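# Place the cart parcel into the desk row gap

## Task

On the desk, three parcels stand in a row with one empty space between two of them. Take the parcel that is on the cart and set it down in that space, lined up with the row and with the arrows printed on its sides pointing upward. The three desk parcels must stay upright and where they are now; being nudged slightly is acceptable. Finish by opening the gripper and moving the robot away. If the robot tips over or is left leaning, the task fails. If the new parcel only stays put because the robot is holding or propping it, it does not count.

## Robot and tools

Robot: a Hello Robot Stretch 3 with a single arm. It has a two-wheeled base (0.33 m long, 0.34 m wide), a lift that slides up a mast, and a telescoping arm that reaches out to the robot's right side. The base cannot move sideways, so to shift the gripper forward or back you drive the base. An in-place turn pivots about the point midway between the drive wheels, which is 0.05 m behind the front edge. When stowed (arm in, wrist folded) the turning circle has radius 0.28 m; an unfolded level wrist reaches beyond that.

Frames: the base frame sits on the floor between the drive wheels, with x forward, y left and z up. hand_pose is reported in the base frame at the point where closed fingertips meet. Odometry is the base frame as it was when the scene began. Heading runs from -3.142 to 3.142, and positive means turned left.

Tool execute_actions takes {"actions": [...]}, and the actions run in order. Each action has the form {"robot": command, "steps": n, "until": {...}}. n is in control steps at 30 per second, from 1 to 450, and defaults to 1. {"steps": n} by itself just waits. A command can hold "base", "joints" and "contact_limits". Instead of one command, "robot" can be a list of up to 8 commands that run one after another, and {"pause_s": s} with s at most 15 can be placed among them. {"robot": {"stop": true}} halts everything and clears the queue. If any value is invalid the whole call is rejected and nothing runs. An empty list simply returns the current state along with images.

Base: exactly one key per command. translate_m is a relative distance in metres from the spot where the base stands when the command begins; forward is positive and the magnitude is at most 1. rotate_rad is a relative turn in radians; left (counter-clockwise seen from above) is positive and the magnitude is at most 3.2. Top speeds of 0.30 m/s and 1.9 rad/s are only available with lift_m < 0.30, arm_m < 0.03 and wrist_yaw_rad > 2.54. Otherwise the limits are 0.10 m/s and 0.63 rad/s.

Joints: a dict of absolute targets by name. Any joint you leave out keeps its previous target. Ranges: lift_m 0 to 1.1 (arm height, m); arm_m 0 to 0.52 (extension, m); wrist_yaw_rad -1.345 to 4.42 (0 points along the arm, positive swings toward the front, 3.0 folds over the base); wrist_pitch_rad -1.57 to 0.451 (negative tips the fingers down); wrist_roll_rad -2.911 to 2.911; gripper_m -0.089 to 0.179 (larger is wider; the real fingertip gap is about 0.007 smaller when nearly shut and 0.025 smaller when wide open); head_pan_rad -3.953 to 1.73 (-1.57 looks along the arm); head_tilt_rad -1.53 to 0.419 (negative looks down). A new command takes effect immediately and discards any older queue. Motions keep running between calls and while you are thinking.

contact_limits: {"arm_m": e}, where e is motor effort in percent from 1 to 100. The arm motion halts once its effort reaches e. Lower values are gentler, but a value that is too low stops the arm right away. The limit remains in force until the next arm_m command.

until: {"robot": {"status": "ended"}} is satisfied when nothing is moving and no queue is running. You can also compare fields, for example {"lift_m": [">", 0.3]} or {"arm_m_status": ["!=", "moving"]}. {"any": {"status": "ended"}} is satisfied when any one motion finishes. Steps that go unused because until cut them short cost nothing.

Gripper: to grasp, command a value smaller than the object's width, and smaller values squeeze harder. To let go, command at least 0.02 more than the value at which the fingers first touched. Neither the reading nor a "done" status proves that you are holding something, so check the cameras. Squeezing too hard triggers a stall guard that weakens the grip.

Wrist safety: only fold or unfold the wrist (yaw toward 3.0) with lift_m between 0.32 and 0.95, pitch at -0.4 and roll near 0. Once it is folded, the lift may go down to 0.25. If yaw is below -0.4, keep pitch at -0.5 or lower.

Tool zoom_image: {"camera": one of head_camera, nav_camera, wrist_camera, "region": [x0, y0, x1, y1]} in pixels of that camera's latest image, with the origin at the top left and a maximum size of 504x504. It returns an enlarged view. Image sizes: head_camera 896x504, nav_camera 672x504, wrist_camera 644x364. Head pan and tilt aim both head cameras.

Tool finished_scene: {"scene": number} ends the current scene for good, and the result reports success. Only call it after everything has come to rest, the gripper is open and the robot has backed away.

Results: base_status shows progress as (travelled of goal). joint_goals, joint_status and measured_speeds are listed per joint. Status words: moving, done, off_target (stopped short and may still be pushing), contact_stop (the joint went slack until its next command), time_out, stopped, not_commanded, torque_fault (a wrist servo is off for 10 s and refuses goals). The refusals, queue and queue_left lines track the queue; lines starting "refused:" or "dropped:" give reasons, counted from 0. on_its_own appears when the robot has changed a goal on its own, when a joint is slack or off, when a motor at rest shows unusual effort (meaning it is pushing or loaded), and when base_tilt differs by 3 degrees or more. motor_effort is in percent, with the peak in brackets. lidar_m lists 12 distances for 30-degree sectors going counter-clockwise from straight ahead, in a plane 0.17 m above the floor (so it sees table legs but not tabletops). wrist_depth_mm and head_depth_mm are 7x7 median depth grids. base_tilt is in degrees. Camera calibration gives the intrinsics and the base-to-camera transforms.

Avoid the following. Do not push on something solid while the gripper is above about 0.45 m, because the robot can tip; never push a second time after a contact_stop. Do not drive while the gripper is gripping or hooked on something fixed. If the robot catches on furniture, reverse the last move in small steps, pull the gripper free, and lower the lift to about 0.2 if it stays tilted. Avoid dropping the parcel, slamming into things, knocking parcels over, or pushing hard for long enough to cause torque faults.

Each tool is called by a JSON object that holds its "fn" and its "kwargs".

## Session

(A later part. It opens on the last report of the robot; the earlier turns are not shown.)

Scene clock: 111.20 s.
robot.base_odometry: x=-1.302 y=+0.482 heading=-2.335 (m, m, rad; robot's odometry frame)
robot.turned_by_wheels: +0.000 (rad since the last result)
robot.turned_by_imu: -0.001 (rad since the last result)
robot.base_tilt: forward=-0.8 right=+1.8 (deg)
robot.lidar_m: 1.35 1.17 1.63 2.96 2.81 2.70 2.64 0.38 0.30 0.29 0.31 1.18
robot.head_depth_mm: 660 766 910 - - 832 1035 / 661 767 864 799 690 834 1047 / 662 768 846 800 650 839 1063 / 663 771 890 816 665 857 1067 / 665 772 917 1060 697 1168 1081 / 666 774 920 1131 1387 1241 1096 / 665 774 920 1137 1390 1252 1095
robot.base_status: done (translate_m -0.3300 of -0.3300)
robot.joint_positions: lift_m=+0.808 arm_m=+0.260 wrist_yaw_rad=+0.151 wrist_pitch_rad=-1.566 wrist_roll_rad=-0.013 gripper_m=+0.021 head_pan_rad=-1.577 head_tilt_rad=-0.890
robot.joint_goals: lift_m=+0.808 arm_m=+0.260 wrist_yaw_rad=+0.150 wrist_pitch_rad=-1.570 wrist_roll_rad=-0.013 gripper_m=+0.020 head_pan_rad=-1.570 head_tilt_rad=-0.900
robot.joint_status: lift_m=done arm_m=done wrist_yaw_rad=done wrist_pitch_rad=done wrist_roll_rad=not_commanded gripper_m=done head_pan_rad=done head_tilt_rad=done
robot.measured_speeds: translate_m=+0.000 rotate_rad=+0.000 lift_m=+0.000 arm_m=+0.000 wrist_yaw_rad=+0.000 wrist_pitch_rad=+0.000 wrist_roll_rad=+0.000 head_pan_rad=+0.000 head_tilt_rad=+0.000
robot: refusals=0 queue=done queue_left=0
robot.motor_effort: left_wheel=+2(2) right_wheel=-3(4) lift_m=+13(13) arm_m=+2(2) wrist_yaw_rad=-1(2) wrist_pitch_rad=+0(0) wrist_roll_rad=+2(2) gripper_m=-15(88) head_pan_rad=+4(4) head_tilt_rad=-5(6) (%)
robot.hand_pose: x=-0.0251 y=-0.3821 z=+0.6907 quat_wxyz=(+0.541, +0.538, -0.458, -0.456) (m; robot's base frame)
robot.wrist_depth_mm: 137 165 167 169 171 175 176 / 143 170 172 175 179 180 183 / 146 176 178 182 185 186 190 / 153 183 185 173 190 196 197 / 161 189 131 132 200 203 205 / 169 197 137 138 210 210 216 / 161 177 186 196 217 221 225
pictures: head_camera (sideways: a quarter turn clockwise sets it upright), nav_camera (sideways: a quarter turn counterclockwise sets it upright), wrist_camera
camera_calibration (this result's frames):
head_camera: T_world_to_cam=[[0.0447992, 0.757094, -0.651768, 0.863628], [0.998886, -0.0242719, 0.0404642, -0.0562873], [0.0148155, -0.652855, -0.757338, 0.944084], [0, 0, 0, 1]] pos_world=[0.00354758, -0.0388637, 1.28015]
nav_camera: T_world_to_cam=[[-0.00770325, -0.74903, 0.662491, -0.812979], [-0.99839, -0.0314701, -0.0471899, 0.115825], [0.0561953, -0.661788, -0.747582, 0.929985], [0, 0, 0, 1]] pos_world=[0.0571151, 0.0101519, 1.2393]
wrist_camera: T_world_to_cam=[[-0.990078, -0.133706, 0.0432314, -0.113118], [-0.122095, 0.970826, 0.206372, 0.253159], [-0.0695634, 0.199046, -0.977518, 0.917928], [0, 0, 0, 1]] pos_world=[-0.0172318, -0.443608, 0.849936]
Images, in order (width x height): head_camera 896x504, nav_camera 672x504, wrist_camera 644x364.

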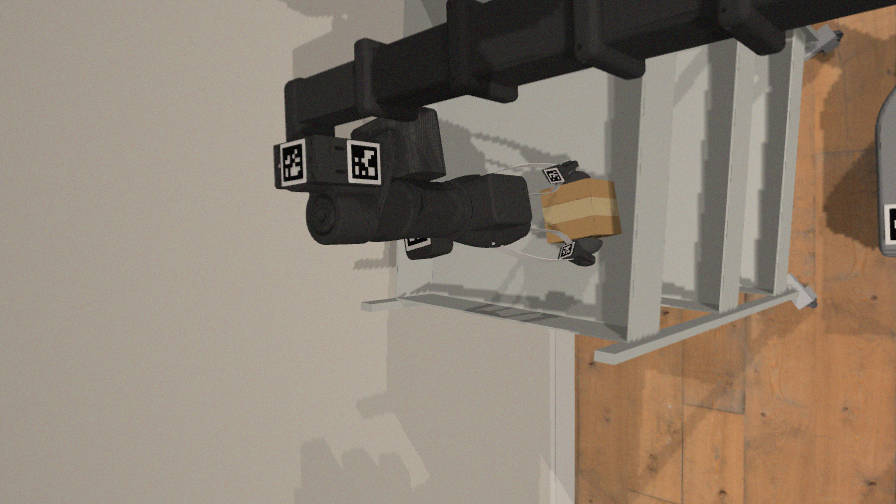

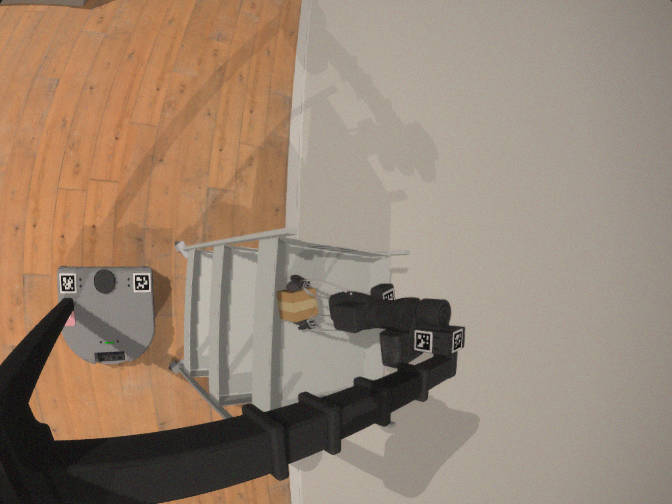

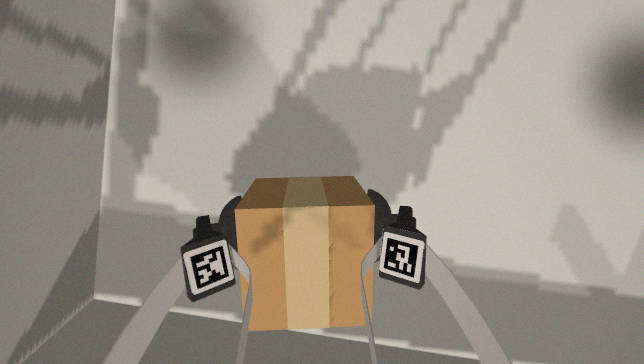

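{"fn": "execute_actions", "kwargs": {"actions": [{"robot": [{"joints": {"lift_m": 0.97}}, {"joints": {"wrist_pitch_rad": 0.0, "arm_m": 0.0, "head_pan_rad": -1.57, "head_tilt_rad": -0.6}}, {"base": {"rotate_rad": -0.68}}, {"base": {"translate_m": -1.0}}, {"base": {"translate_m": -1.0}}, {"base": {"translate_m": -0.35}}, {"base": {"rotate_rad": -0.895}}], "steps": 450, "until": {"robot": {"status": "ended"}}}, {"steps": 450, "until": {"robot": {"status": "ended"}}}, {"steps": 450, "until": {"robot": {"status": "ended"}}}]}}

Scene clock: 168.17 s.
robot.base_odometry: x=+1.030 y=+0.779 heading=+2.374 (m, m, rad; robot's odometry frame)
robot.turned_by_wheels: -1.575 (rad since the last result)
robot.turned_by_imu: -1.563 (rad since the last result)
robot.base_tilt: forward=-0.8 right=+1.9 (deg)
robot.lidar_m: 2.19 2.29 2.47 2.97 2.15 1.52 1.24 0.96 0.97 1.16 0.88 1.70
robot.head_depth_mm: 939 1035 1158 1061 - - - / 945 1039 1156 1063 832 - - / 941 1040 1161 1185 - - - / 943 1042 1162 392 - 619 1149 / 945 1042 1163 1064 770 648 1154 / 946 1042 1169 1102 818 652 1160 / 947 1047 1162 1108 820 652 1159
robot.base_status: done (rotate_rad -0.8948 of -0.8950)
robot.joint_positions: lift_m=+0.970 arm_m=+0.002 wrist_yaw_rad=+0.151 wrist_pitch_rad=-0.031 wrist_roll_rad=-0.013 gripper_m=+0.021 head_pan_rad=-1.577 head_tilt_rad=-0.606
robot.joint_goals: lift_m=+0.970 arm_m=+0.000 wrist_yaw_rad=+0.150 wrist_pitch_rad=+0.000 wrist_roll_rad=-0.013 gripper_m=+0.020 head_pan_rad=-1.570 head_tilt_rad=-0.600
robot.joint_status: lift_m=done arm_m=done wrist_yaw_rad=done wrist_pitch_rad=done wrist_roll_rad=not_commanded gripper_m=done head_pan_rad=done head_tilt_rad=done
robot.measured_speeds: translate_m=+0.000 rotate_rad=+0.000 lift_m=+0.000 arm_m=+0.000 wrist_yaw_rad=+0.000 wrist_pitch_rad=+0.000 wrist_roll_rad=+0.000 head_pan_rad=+0.000 head_tilt_rad=+0.000
robot: refusals=0 queue=done queue_left=0
robot.motor_effort: left_wheel=+4(8) right_wheel=-4(7) lift_m=+25(25) arm_m=-4(4) wrist_yaw_rad=-1(1) wrist_pitch_rad=+9(10) wrist_roll_rad=+3(3) gripper_m=-14(14) head_pan_rad=+4(3) head_tilt_rad=+3(28) (%)
robot.hand_pose: x=+0.0169 y=-0.3992 z=+1.0765 quat_wxyz=(+0.711, +0.064, -0.699, +0.043) (m; robot's base frame)
robot.wrist_depth_mm: 918 905 832 844 806 768 750 / 957 940 890 860 834 818 777 / - 963 960 895 865 839 828 / - - - 173 898 876 863 / - - 131 132 914 868 886 / - 732 137 138 664 694 682 / 574 581 535 510 553 538 543
pictures: head_camera (sideways: a quarter turn clockwise sets it upright), nav_camera (sideways: a quarter turn counterclockwise sets it upright), wrist_camera
camera_calibration (this result's frames):
head_camera: T_world_to_cam=[[0.0434825, 0.54401, -0.837951, 1.1063], [0.998959, -0.0121265, 0.0439648, -0.0608608], [0.0137559, -0.838991, -0.543972, 0.666553], [0, 0, 0, 1]] pos_world=[0.00352366, -0.0433461, 1.29229]
nav_camera: T_world_to_cam=[[-0.00637119, -0.53327, 0.845921, -1.05207], [-0.998458, -0.0432658, -0.0347949, 0.0997037], [0.0551546, -0.844838, -0.532172, 0.649789], [0, 0, 0, 1]] pos_world=[0.0570081, -0.00775883, 1.23924]
wrist_camera: T_world_to_cam=[[-0.994087, -0.107561, -0.0148875, -0.0174356], [-0.0116556, 0.242008, -0.970204, 1.16899], [0.107959, -0.964294, -0.241831, 0.0419928], [0, 0, 0, 1]] pos_world=[-0.00824068, -0.244288, 1.14406]
Images, in order (width x height): head_camera 896x504, nav_camera 672x504, wrist_camera 644x364.

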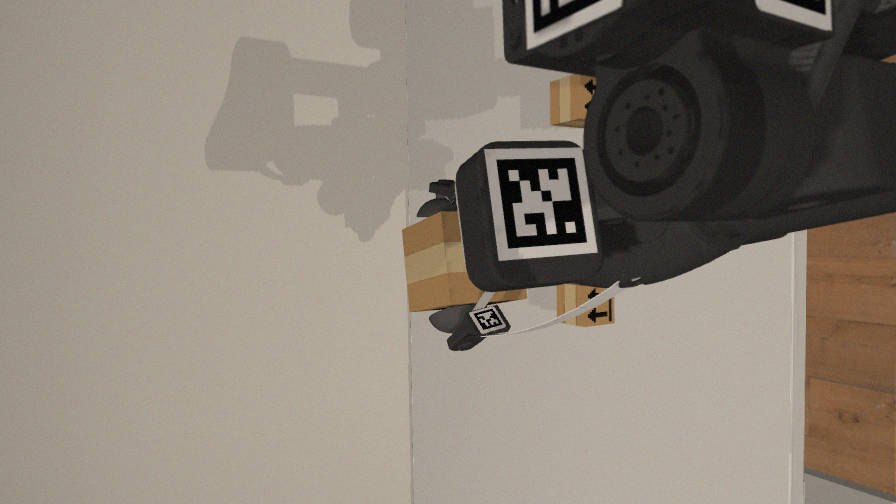

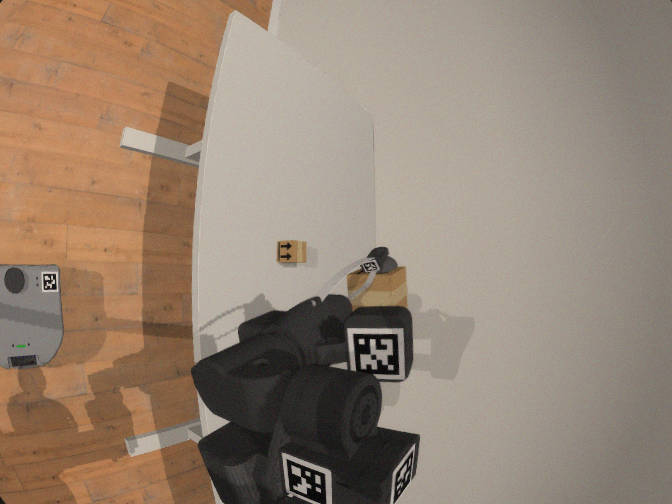

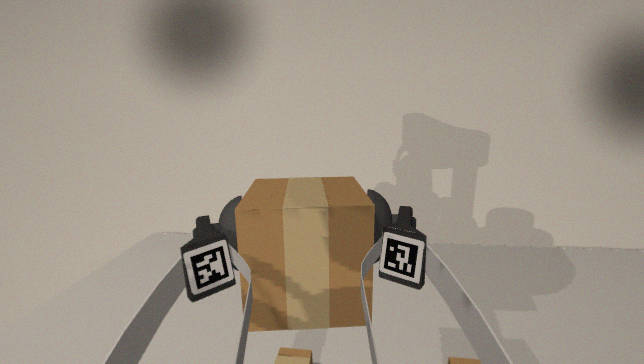

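{"fn": "execute_actions", "kwargs": {"actions": [{"robot": [{"base": {"translate_m": -0.02}, "joints": {"arm_m": 0.2, "wrist_yaw_rad": 0.0, "head_tilt_rad": -0.75}}, {"joints": {"lift_m": 0.68}}], "steps": 450, "until": {"robot": {"status": "ended"}}}]}}

Scene clock: 187.07 s.
robot.base_odometry: x=+1.044 y=+0.766 heading=+2.374 (m, m, rad; robot's odometry frame)
robot.turned_by_wheels: +0.000 (rad since the last result)
robot.turned_by_imu: -0.002 (rad since the last result)
robot.base_tilt: forward=-0.8 right=+1.9 (deg)
robot.lidar_m: 2.21 2.29 2.51 2.98 2.13 1.50 1.22 0.95 0.95 1.16 0.90 1.70
robot.head_depth_mm: 948 1072 1155 872 696 624 - / 952 1069 1161 877 741 - 1127 / 951 1074 1155 884 - 1261 1131 / 952 1075 1156 888 706 1234 1133 / 949 1076 1160 891 710 1239 1140 / 953 1079 1165 895 714 1252 1143 / 954 1075 1165 901 717 1243 1139
robot.base_status: done (translate_m -0.0200 of -0.0200)
robot.joint_positions: lift_m=+0.680 arm_m=+0.200 wrist_yaw_rad=+0.001 wrist_pitch_rad=-0.030 wrist_roll_rad=-0.013 gripper_m=+0.021 head_pan_rad=-1.577 head_tilt_rad=-0.741
robot.joint_goals: lift_m=+0.680 arm_m=+0.200 wrist_yaw_rad=+0.000 wrist_pitch_rad=+0.000 wrist_roll_rad=-0.013 gripper_m=+0.020 head_pan_rad=-1.570 head_tilt_rad=-0.750
robot.joint_status: lift_m=done arm_m=done wrist_yaw_rad=done wrist_pitch_rad=done wrist_roll_rad=not_commanded gripper_m=done head_pan_rad=done head_tilt_rad=done
robot.measured_speeds: translate_m=+0.000 rotate_rad=+0.000 lift_m=+0.000 arm_m=+0.000 wrist_yaw_rad=+0.000 wrist_pitch_rad=+0.000 wrist_roll_rad=+0.000 head_pan_rad=+0.000 head_tilt_rad=+0.000
robot: refusals=0 queue=done queue_left=0
robot.motor_effort: left_wheel=+4(6) right_wheel=-3(7) lift_m=+14(25) arm_m=+3(3) wrist_yaw_rad=-1(5) wrist_pitch_rad=+9(9) wrist_roll_rad=+2(3) gripper_m=-14(14) head_pan_rad=+5(3) head_tilt_rad=-5(20) (%)
robot.hand_pose: x=-0.0212 y=-0.6001 z=+0.7873 quat_wxyz=(+0.712, +0.011, -0.702, -0.010) (m; robot's base frame)
robot.wrist_depth_mm: 632 641 639 649 641 658 665 / 654 672 651 672 681 692 692 / 683 692 693 708 698 709 722 / 541 523 505 173 474 463 452 / 327 318 132 133 300 185 188 / 153 166 137 138 210 160 158 / 160 165 171 163 174 164 164
pictures: head_camera (sideways: a quarter turn clockwise sets it upright), nav_camera (sideways: a quarter turn counterclockwise sets it upright), wrist_camera
camera_calibration (this result's frames):
head_camera: T_world_to_cam=[[0.0441204, 0.651782, -0.757122, 1.00093], [0.998925, -0.0179815, 0.0427314, -0.0592473], [0.0142374, -0.758193, -0.651874, 0.806923], [0, 0, 0, 1]] pos_world=[0.00353384, -0.0416488, 1.28637]
nav_camera: T_world_to_cam=[[-0.00701604, -0.642213, 0.766494, -0.948523], [-0.998427, -0.0381409, -0.0410957, 0.1079], [0.055627, -0.765577, -0.640935, 0.791281], [0, 0, 0, 1]] pos_world=[0.0570586, 0.000748225, 1.23863]
wrist_camera: T_world_to_cam=[[-0.999003, 0.0420635, -0.0149403, 0.00847012], [0.0246275, 0.240228, -0.970404, 0.936502], [-0.0372295, -0.969805, -0.241025, -0.224517], [0, 0, 0, 1]] pos_world=[-0.0229607, -0.443069, 0.854797]
Images, in order (width x height): head_camera 896x504, nav_camera 672x504, wrist_camera 644x364.

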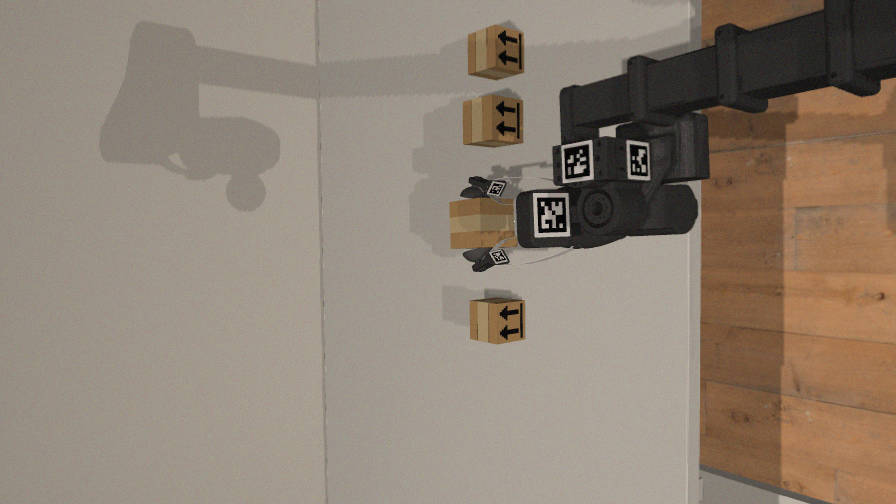

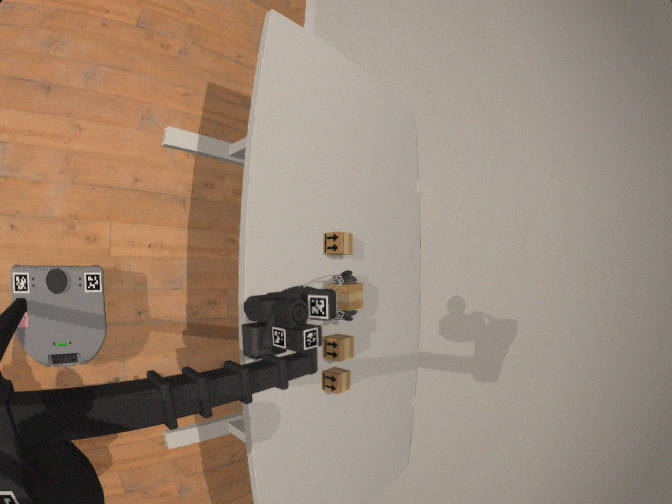

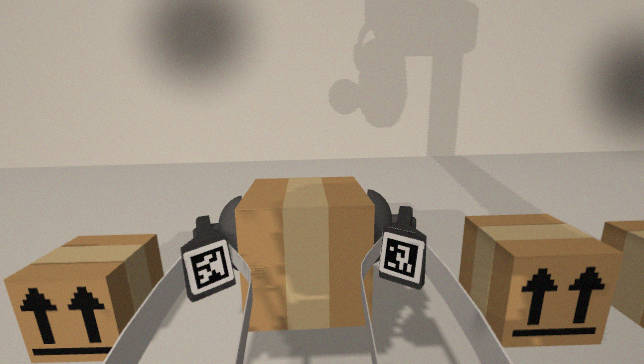

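{"fn": "execute_actions", "kwargs": {"actions": [{"robot": [{"joints": {"arm_m": 0.22}}, {"joints": {"lift_m": 0.657}}], "steps": 450, "until": {"robot": {"status": "ended"}}}]}}

Scene clock: 196.40 s.
robot.base_odometry: x=+1.044 y=+0.766 heading=+2.374 (m, m, rad; robot's odometry frame)
robot.turned_by_wheels: +0.000 (rad since the last result)
robot.turned_by_imu: -0.001 (rad since the last result)
robot.base_tilt: forward=-0.7 right=+1.9 (deg)
robot.lidar_m: 2.20 2.30 2.51 2.98 2.12 1.51 1.22 0.95 0.94 1.17 0.89 1.70
robot.head_depth_mm: 948 1076 1149 869 696 624 - / 953 1073 1159 877 739 - 1127 / 950 1073 1154 883 - 1262 1126 / 951 1073 1158 889 708 1236 1134 / 954 1075 1162 893 711 1246 1140 / 952 1077 1165 894 714 1243 1144 / 954 1077 1164 900 715 1247 1147
robot.base_status: done (translate_m -0.0200 of -0.0200)
robot.joint_positions: lift_m=+0.657 arm_m=+0.220 wrist_yaw_rad=+0.001 wrist_pitch_rad=-0.030 wrist_roll_rad=-0.013 gripper_m=+0.021 head_pan_rad=-1.577 head_tilt_rad=-0.741
robot.joint_goals: lift_m=+0.657 arm_m=+0.220 wrist_yaw_rad=+0.000 wrist_pitch_rad=+0.000 wrist_roll_rad=-0.013 gripper_m=+0.020 head_pan_rad=-1.570 head_tilt_rad=-0.750
robot.joint_status: lift_m=done arm_m=done wrist_yaw_rad=done wrist_pitch_rad=done wrist_roll_rad=not_commanded gripper_m=done head_pan_rad=done head_tilt_rad=done
robot.measured_speeds: translate_m=+0.000 rotate_rad=+0.000 lift_m=+0.000 arm_m=+0.000 wrist_yaw_rad=+0.000 wrist_pitch_rad=+0.000 wrist_roll_rad=+0.000 head_pan_rad=+0.000 head_tilt_rad=+0.000
robot: refusals=0 queue=done queue_left=0
robot.motor_effort: left_wheel=+3(3) right_wheel=-3(3) lift_m=+14(13) arm_m=+3(3) wrist_yaw_rad=+0(1) wrist_pitch_rad=+9(9) wrist_roll_rad=+2(3) gripper_m=-15(14) head_pan_rad=+3(5) head_tilt_rad=-5(5) (%)
robot.hand_pose: x=-0.0212 y=-0.6201 z=+0.7644 quat_wxyz=(+0.712, +0.011, -0.702, -0.010) (m; robot's base frame)
robot.wrist_depth_mm: 621 626 636 629 632 642 642 / 642 658 644 664 670 661 665 / 661 668 681 685 690 678 691 / 446 432 419 173 399 385 375 / 146 227 132 132 249 160 130 / 131 164 138 138 174 161 134 / 137 145 142 141 145 141 138
pictures: head_camera (sideways: a quarter turn clockwise sets it upright), nav_camera (sideways: a quarter turn counterclockwise sets it upright), wrist_camera
camera_calibration (this result's frames):
head_camera: T_world_to_cam=[[0.0441206, 0.651782, -0.757122, 1.00093], [0.998925, -0.0179819, 0.0427314, -0.0592473], [0.0142371, -0.758193, -0.651875, 0.806923], [0, 0, 0, 1]] pos_world=[0.00353383, -0.0416488, 1.28637]
nav_camera: T_world_to_cam=[[-0.00701627, -0.642213, 0.766494, -0.948523], [-0.998427, -0.0381405, -0.0410957, 0.1079], [0.0556267, -0.765577, -0.640935, 0.791282], [0, 0, 0, 1]] pos_world=[0.0570586, 0.000748222, 1.23863]
wrist_camera: T_world_to_cam=[[-0.999003, 0.0420627, -0.0149426, 0.00896936], [0.0246277, 0.240179, -0.970416, 0.918982], [-0.0372294, -0.969817, -0.240975, -0.2495], [0, 0, 0, 1]] pos_world=[-0.0229607, -0.463067, 0.831806]
Images, in order (width x height): head_camera 896x504, nav_camera 672x504, wrist_camera 644x364.

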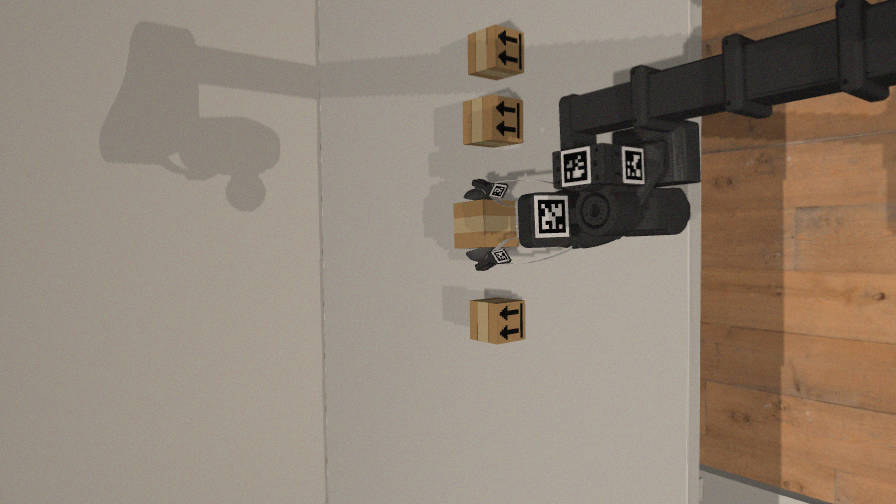

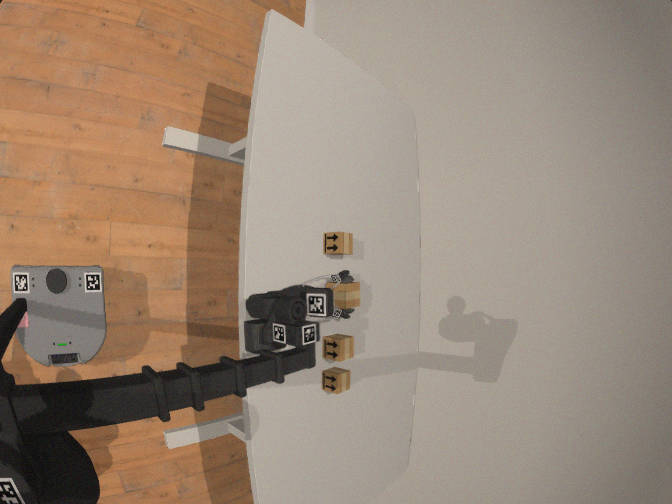

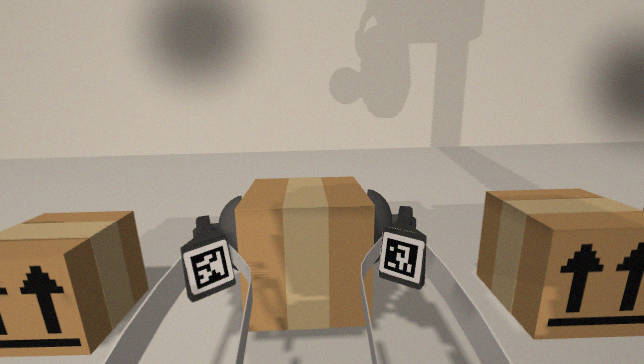

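{"fn": "execute_actions", "kwargs": {"actions": [{"robot": [{"joints": {"lift_m": 0.651}}, {"joints": {"gripper_m": 0.12}}], "steps": 450, "until": {"robot": {"status": "ended"}}}]}}

Scene clock: 199.20 s.
robot.base_odometry: x=+1.044 y=+0.766 heading=+2.374 (m, m, rad; robot's odometry frame)
robot.turned_by_wheels: +0.000 (rad since the last result)
robot.turned_by_imu: -0.001 (rad since the last result)
robot.base_tilt: forward=-0.8 right=+1.9 (deg)
robot.lidar_m: 2.21 2.29 2.51 2.97 2.12 1.50 1.22 0.95 0.94 1.17 0.89 1.70
robot.head_depth_mm: 945 1075 1156 872 695 624 1165 / 950 1069 1158 878 721 - 1127 / 948 1073 1158 886 - 1275 1129 / 949 1078 1156 892 707 1239 1137 / 953 1072 1159 892 711 1242 1140 / 953 1077 1157 899 715 1242 1141 / 955 1076 1168 906 718 1246 1146
robot.base_status: done (translate_m -0.0200 of -0.0200)
robot.joint_positions: lift_m=+0.653 arm_m=+0.220 wrist_yaw_rad=+0.001 wrist_pitch_rad=+0.003 wrist_roll_rad=-0.007 gripper_m=+0.021 head_pan_rad=-1.577 head_tilt_rad=-0.741
robot.joint_goals: lift_m=+0.653 arm_m=+0.220 wrist_yaw_rad=+0.000 wrist_pitch_rad=+0.000 wrist_roll_rad=-0.007 gripper_m=+0.020 head_pan_rad=-1.570 head_tilt_rad=-0.750
robot.joint_status: lift_m=contact_stop arm_m=done wrist_yaw_rad=done wrist_pitch_rad=done wrist_roll_rad=not_commanded gripper_m=done head_pan_rad=done head_tilt_rad=done
robot.measured_speeds: translate_m=+0.000 rotate_rad=+0.000 lift_m=+0.000 arm_m=+0.000 wrist_yaw_rad=+0.000 wrist_pitch_rad=+0.072 wrist_roll_rad=+0.024 head_pan_rad=+0.000 head_tilt_rad=+0.000
robot: refusals=0 queue=dropped queue_left=0
robot.on_its_own: lift_m is slack since a contact_stop, until your next command for it
robot.motor_effort: left_wheel=+4(3) right_wheel=-4(3) lift_m=+18(17) arm_m=+3(3) wrist_yaw_rad=-1(0) wrist_pitch_rad=-2(9) wrist_roll_rad=-1(2) gripper_m=-15(14) head_pan_rad=+4(4) head_tilt_rad=-5(5) (%)
robot.hand_pose: x=-0.0212 y=-0.6210 z=+0.7681 quat_wxyz=(+0.710, +0.000, -0.704, +0.001) (m; robot's base frame)
robot.wrist_depth_mm: 612 631 651 636 642 635 656 / 642 656 649 656 670 671 666 / 655 676 691 686 685 684 693 / 543 512 497 172 443 424 413 / 244 265 132 133 267 160 129 / 130 164 137 138 182 161 132 / 135 148 148 143 150 141 137
pictures: head_camera (sideways: a quarter turn clockwise sets it upright), nav_camera (sideways: a quarter turn counterclockwise sets it upright), wrist_camera
dropped: robot: command 0 of its queue: lift_m: contact_stop
camera_calibration (this result's frames):
head_camera: T_world_to_cam=[[0.0441208, 0.651794, -0.757112, 1.00091], [0.998925, -0.0179828, 0.0427312, -0.0592471], [0.014237, -0.758183, -0.651887, 0.806939], [0, 0, 0, 1]] pos_world=[0.00353382, -0.0416485, 1.28637]
nav_camera: T_world_to_cam=[[-0.0070165, -0.642225, 0.766484, -0.948509], [-0.998427, -0.0381396, -0.0410964, 0.107901], [0.0556266, -0.765566, -0.640948, 0.791297], [0, 0, 0, 1]] pos_world=[0.0570586, 0.000749213, 1.23863]
wrist_camera: T_world_to_cam=[[-0.998889, 0.0415348, -0.0222664, 0.0143655], [0.0304615, 0.208532, -0.977541, 0.908792], [-0.0359587, -0.977133, -0.209566, -0.278104], [0, 0, 0, 1]] pos_world=[-0.0233338, -0.461853, 0.83042]
Images, in order (width x height): head_camera 896x504, nav_camera 672x504, wrist_camera 644x364.

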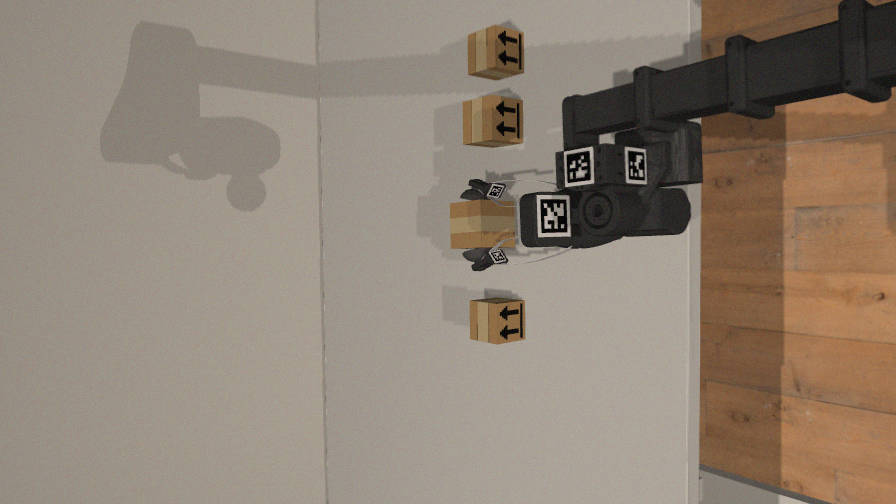

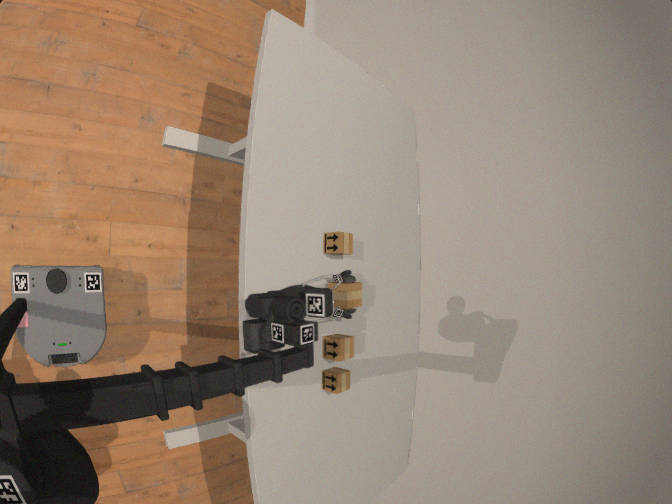

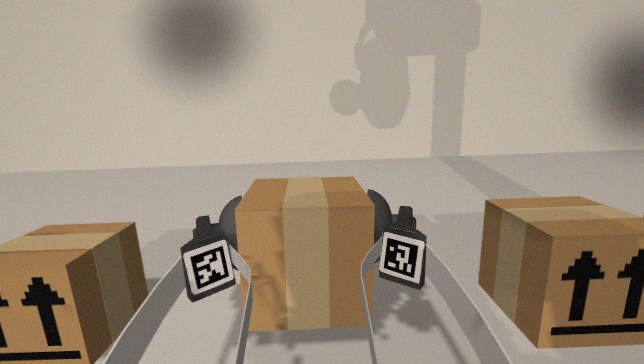

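The lift stopped on contact, so the parcel is touching the desk. I'll hold the lift at this height and open the gripper.

{"fn": "execute_actions", "kwargs": {"actions": [{"robot": {"joints": {"lift_m": 0.657, "gripper_m": 0.12}}, "steps": 450, "until": {"robot": {"status": "ended"}}}]}}

Scene clock: 203.63 s.
robot.base_odometry: x=+1.044 y=+0.766 heading=+2.374 (m, m, rad; robot's odometry frame)
robot.turned_by_wheels: +0.000 (rad since the last result)
robot.turned_by_imu: -0.001 (rad since the last result)
robot.base_tilt: forward=-0.8 right=+1.9 (deg)
robot.lidar_m: 2.20 2.29 2.51 2.97 2.13 1.51 1.22 0.95 0.95 1.17 0.89 1.70
robot.head_depth_mm: 950 1074 1156 870 696 625 - / 948 1071 1160 875 740 - 1131 / 951 1076 1160 883 - 1265 1129 / 952 1074 1158 888 707 1239 1134 / 952 1077 1159 888 709 1239 1140 / 954 1081 1166 898 712 1247 1142 / 954 1078 1160 902 718 1247 1148
robot.base_status: done (translate_m -0.0200 of -0.0200)
robot.joint_positions: lift_m=+0.657 arm_m=+0.220 wrist_yaw_rad=+0.001 wrist_pitch_rad=-0.024 wrist_roll_rad=-0.007 gripper_m=+0.120 head_pan_rad=-1.577 head_tilt_rad=-0.741
robot.joint_goals: lift_m=+0.657 arm_m=+0.220 wrist_yaw_rad=+0.000 wrist_pitch_rad=+0.000 wrist_roll_rad=-0.007 gripper_m=+0.120 head_pan_rad=-1.570 head_tilt_rad=-0.750
robot.joint_status: lift_m=done arm_m=done wrist_yaw_rad=done wrist_pitch_rad=done wrist_roll_rad=not_commanded gripper_m=done head_pan_rad=done head_tilt_rad=done
robot.measured_speeds: translate_m=+0.000 rotate_rad=+0.000 lift_m=+0.000 arm_m=+0.000 wrist_yaw_rad=+0.000 wrist_pitch_rad=+0.000 wrist_roll_rad=+0.000 head_pan_rad=+0.000 head_tilt_rad=+0.000
robot: refusals=0 queue=done queue_left=0
robot.motor_effort: left_wheel=+3(3) right_wheel=-3(3) lift_m=+25(26) arm_m=+2(3) wrist_yaw_rad=-1(2) wrist_pitch_rad=+7(8) wrist_roll_rad=-1(1) gripper_m=+0(84) head_pan_rad=+3(5) head_tilt_rad=-5(5) (%)
robot.hand_pose: x=-0.0212 y=-0.6203 z=+0.7652 quat_wxyz=(+0.710, +0.009, -0.704, -0.008) (m; robot's base frame)
robot.wrist_depth_mm: 623 632 626 641 637 639 641 / 637 637 653 649 664 673 676 / 667 677 680 688 681 687 695 / 471 450 429 413 406 392 376 / 150 165 146 132 255 149 130 / 131 159 171 137 182 150 134 / 135 150 142 141 145 142 138
pictures: head_camera (sideways: a quarter turn clockwise sets it upright), nav_camera (sideways: a quarter turn counterclockwise sets it upright), wrist_camera
camera_calibration (this result's frames):
head_camera: T_world_to_cam=[[0.0441204, 0.651794, -0.757112, 1.00091], [0.998925, -0.0179822, 0.0427312, -0.0592471], [0.0142374, -0.758183, -0.651886, 0.806938], [0, 0, 0, 1]] pos_world=[0.00353384, -0.0416485, 1.28637]
nav_camera: T_world_to_cam=[[-0.00701611, -0.642225, 0.766484, -0.94851], [-0.998427, -0.0381403, -0.0410964, 0.107901], [0.055627, -0.765566, -0.640947, 0.791297], [0, 0, 0, 1]] pos_world=[0.0570586, 0.000749232, 1.23863]
wrist_camera: T_world_to_cam=[[-0.99888, 0.0421354, -0.0215113, 0.0140629], [0.0308193, 0.234584, -0.971607, 0.917393], [-0.0358929, -0.971182, -0.235619, -0.254425], [0, 0, 0, 1]] pos_world=[-0.0233583, -0.46289, 0.831701]
Images, in order (width x height): head_camera 896x504, nav_camera 672x504, wrist_camera 644x364.

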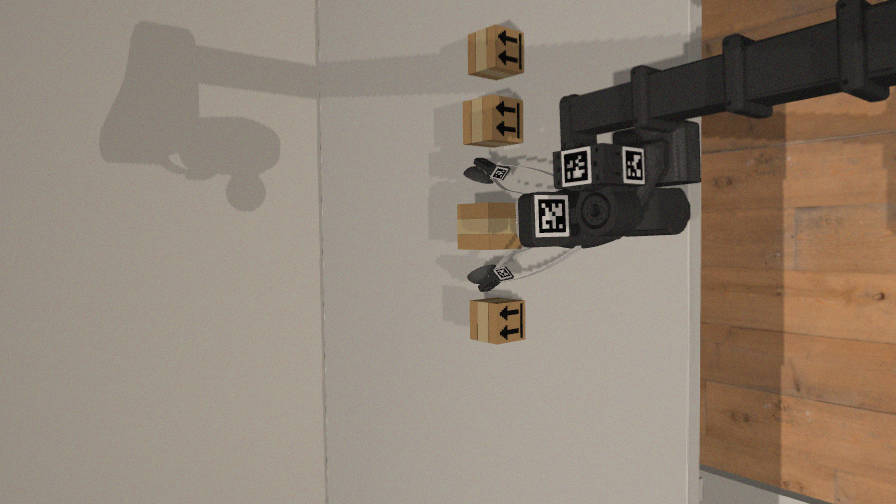

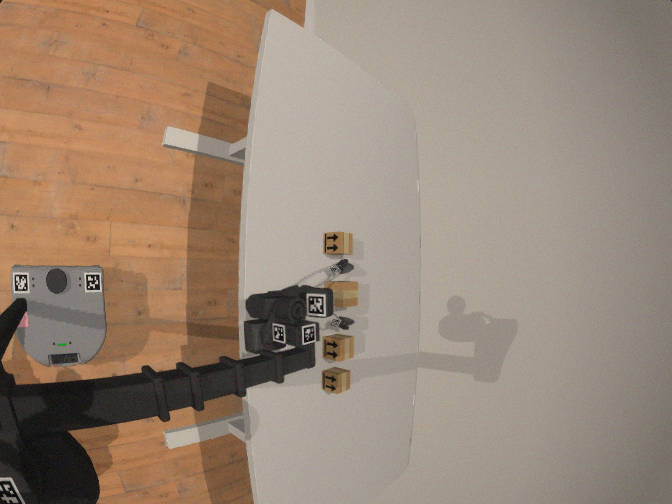

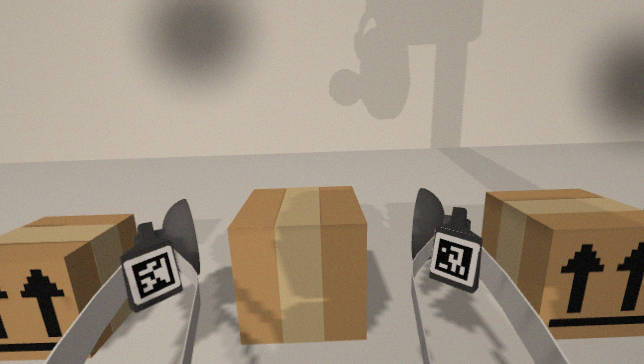

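{"fn": "execute_actions", "kwargs": {"actions": [{"robot": [{"joints": {"arm_m": 0.0}}, {"joints": {"lift_m": 0.9, "head_pan_rad": -1.05, "head_tilt_rad": -0.7}, "base": {"translate_m": -0.3}}], "steps": 450, "until": {"robot": {"status": "ended"}}}]}}

Scene clock: 215.57 s.
robot.base_odometry: x=+1.260 y=+0.557 heading=+2.374 (m, m, rad; robot's odometry frame)
robot.turned_by_wheels: +0.000 (rad since the last result)
robot.turned_by_imu: -0.003 (rad since the last result)
robot.base_tilt: forward=-0.7 right=+1.8 (deg)
robot.lidar_m: 2.50 2.53 3.07 2.98 1.30 1.22 0.93 1.29 0.76 1.16 1.21 1.10
robot.head_depth_mm: 930 1029 1131 948 699 592 1113 / 981 1089 1183 918 723 610 1142 / 1034 1160 1234 923 726 648 1141 / 1098 1235 1283 928 730 1293 1151 / 1167 1316 1293 938 736 1359 1153 / 1244 1419 1297 943 787 1359 1161 / 1329 1533 1691 946 1534 1363 1161
robot.base_status: done (translate_m -0.3000 of -0.3000)
robot.joint_positions: lift_m=+0.900 arm_m=+0.002 wrist_yaw_rad=+0.001 wrist_pitch_rad=-0.022 wrist_roll_rad=-0.007 gripper_m=+0.120 head_pan_rad=-1.057 head_tilt_rad=-0.705
robot.joint_goals: lift_m=+0.900 arm_m=+0.000 wrist_yaw_rad=+0.000 wrist_pitch_rad=+0.000 wrist_roll_rad=-0.007 gripper_m=+0.120 head_pan_rad=-1.050 head_tilt_rad=-0.700
robot.joint_status: lift_m=done arm_m=done wrist_yaw_rad=done wrist_pitch_rad=done wrist_roll_rad=not_commanded gripper_m=done head_pan_rad=done head_tilt_rad=done
robot.measured_speeds: translate_m=+0.000 rotate_rad=+0.000 lift_m=+0.000 arm_m=+0.000 wrist_yaw_rad=+0.000 wrist_pitch_rad=+0.000 wrist_roll_rad=+0.000 head_pan_rad=+0.000 head_tilt_rad=+0.000
robot: refusals=0 queue=done queue_left=0
robot.motor_effort: left_wheel=+4(5) right_wheel=-3(7) lift_m=+24(24) arm_m=-4(5) wrist_yaw_rad=+0(1) wrist_pitch_rad=+7(7) wrist_roll_rad=-1(1) gripper_m=+1(1) head_pan_rad=+4(42) head_tilt_rad=+2(9) (%)
robot.hand_pose: x=-0.0213 y=-0.4024 z=+1.0086 quat_wxyz=(+0.710, +0.008, -0.704, -0.008) (m; robot's base frame)
robot.wrist_depth_mm: 804 788 818 821 834 847 834 / 817 852 843 850 849 887 858 / 880 876 850 882 883 913 903 / 893 912 919 924 921 906 941 / 884 935 849 837 815 955 - / 638 616 604 604 595 580 - / 494 445 429 470 471 459 458
pictures: head_camera (sideways: a quarter turn clockwise sets it upright), nav_camera (sideways: a quarter turn counterclockwise sets it upright), wrist_camera
camera_calibration (this result's frames):
head_camera: T_world_to_cam=[[-0.271819, 0.563678, -0.779988, 1.03266], [0.875245, 0.481753, 0.0431358, -0.0590213], [0.400077, -0.670956, -0.624305, 0.768707], [0, 0, 0, 1]] pos_world=[0.0248131, -0.0378857, 1.28792]
nav_camera: T_world_to_cam=[[0.299112, -0.536661, 0.789004, -0.979732], [-0.846991, -0.530138, -0.0394912, 0.104889], [0.439475, -0.656467, -0.613118, 0.752754], [0, 0, 0, 1]] pos_world=[0.051074, 0.0239802, 1.23868]
wrist_camera: T_world_to_cam=[[-0.998871, 0.0423293, -0.021584, 0.0102104], [0.0308746, 0.232937, -0.972002, 1.10255], [-0.0361164, -0.97157, -0.233981, 0.0127625], [0, 0, 0, 1]] pos_world=[-0.023381, -0.244858, 1.07489]
Images, in order (width x height): head_camera 896x504, nav_camera 672x504, wrist_camera 644x364.

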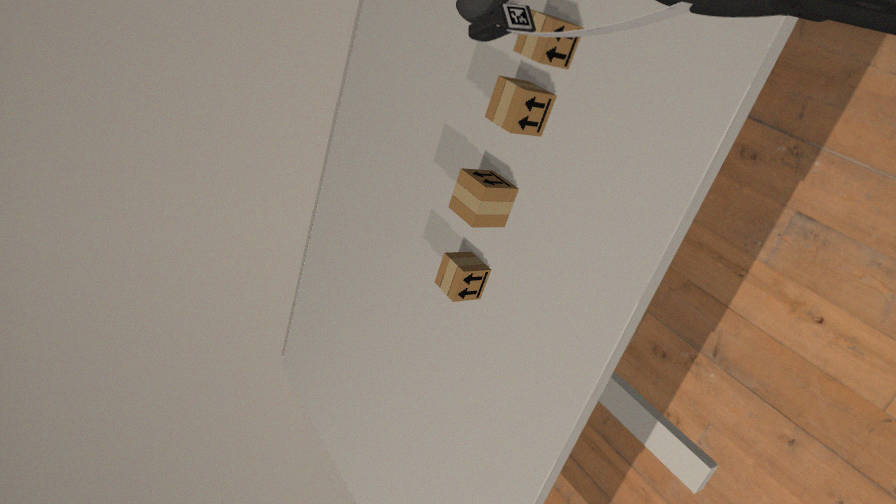

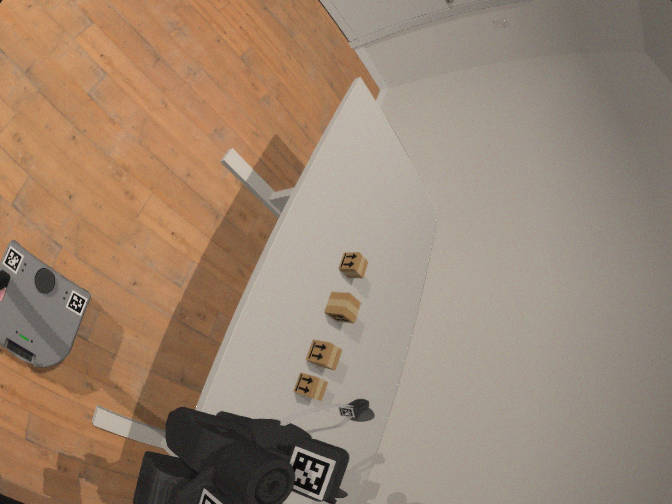

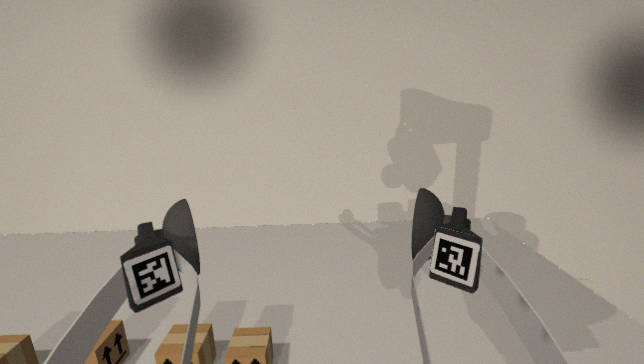

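{"fn": "zoom_image", "kwargs": {"camera": "head_camera", "region": [420, 140, 560, 240]}}

{"fn": "zoom_image", "kwargs": {"camera": "wrist_camera", "region": [60, 300, 180, 364]}}

Region (420, 140, 560, 240) of head_camera's 896x504 image, scaled by 3.600, with more detail than that image has; it fills the top 360 rows of this view, and the rest is white.

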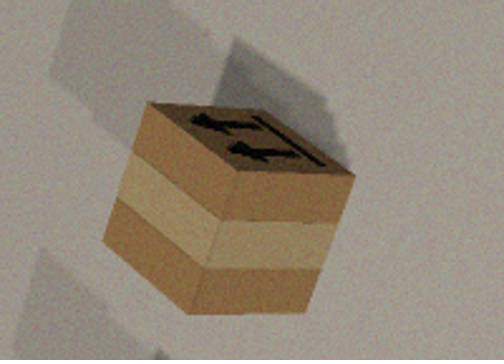

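Region (60, 300, 180, 364) of wrist_camera's 644x364 image, scaled by 4.200; it fills the top 269 rows of this view, and the rest is white.

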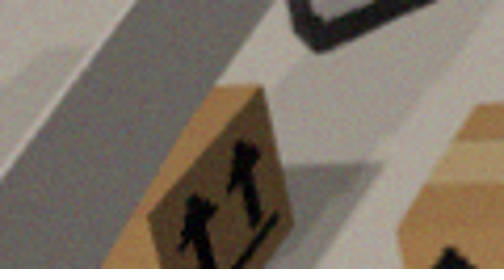

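The arrows on the parcel's side point up, it sits in line with the row, and the robot is clear, so I'm ending scene 2.

{"fn": "finished_scene", "kwargs": {"scene": 2}}

The scene is finished: the task was done.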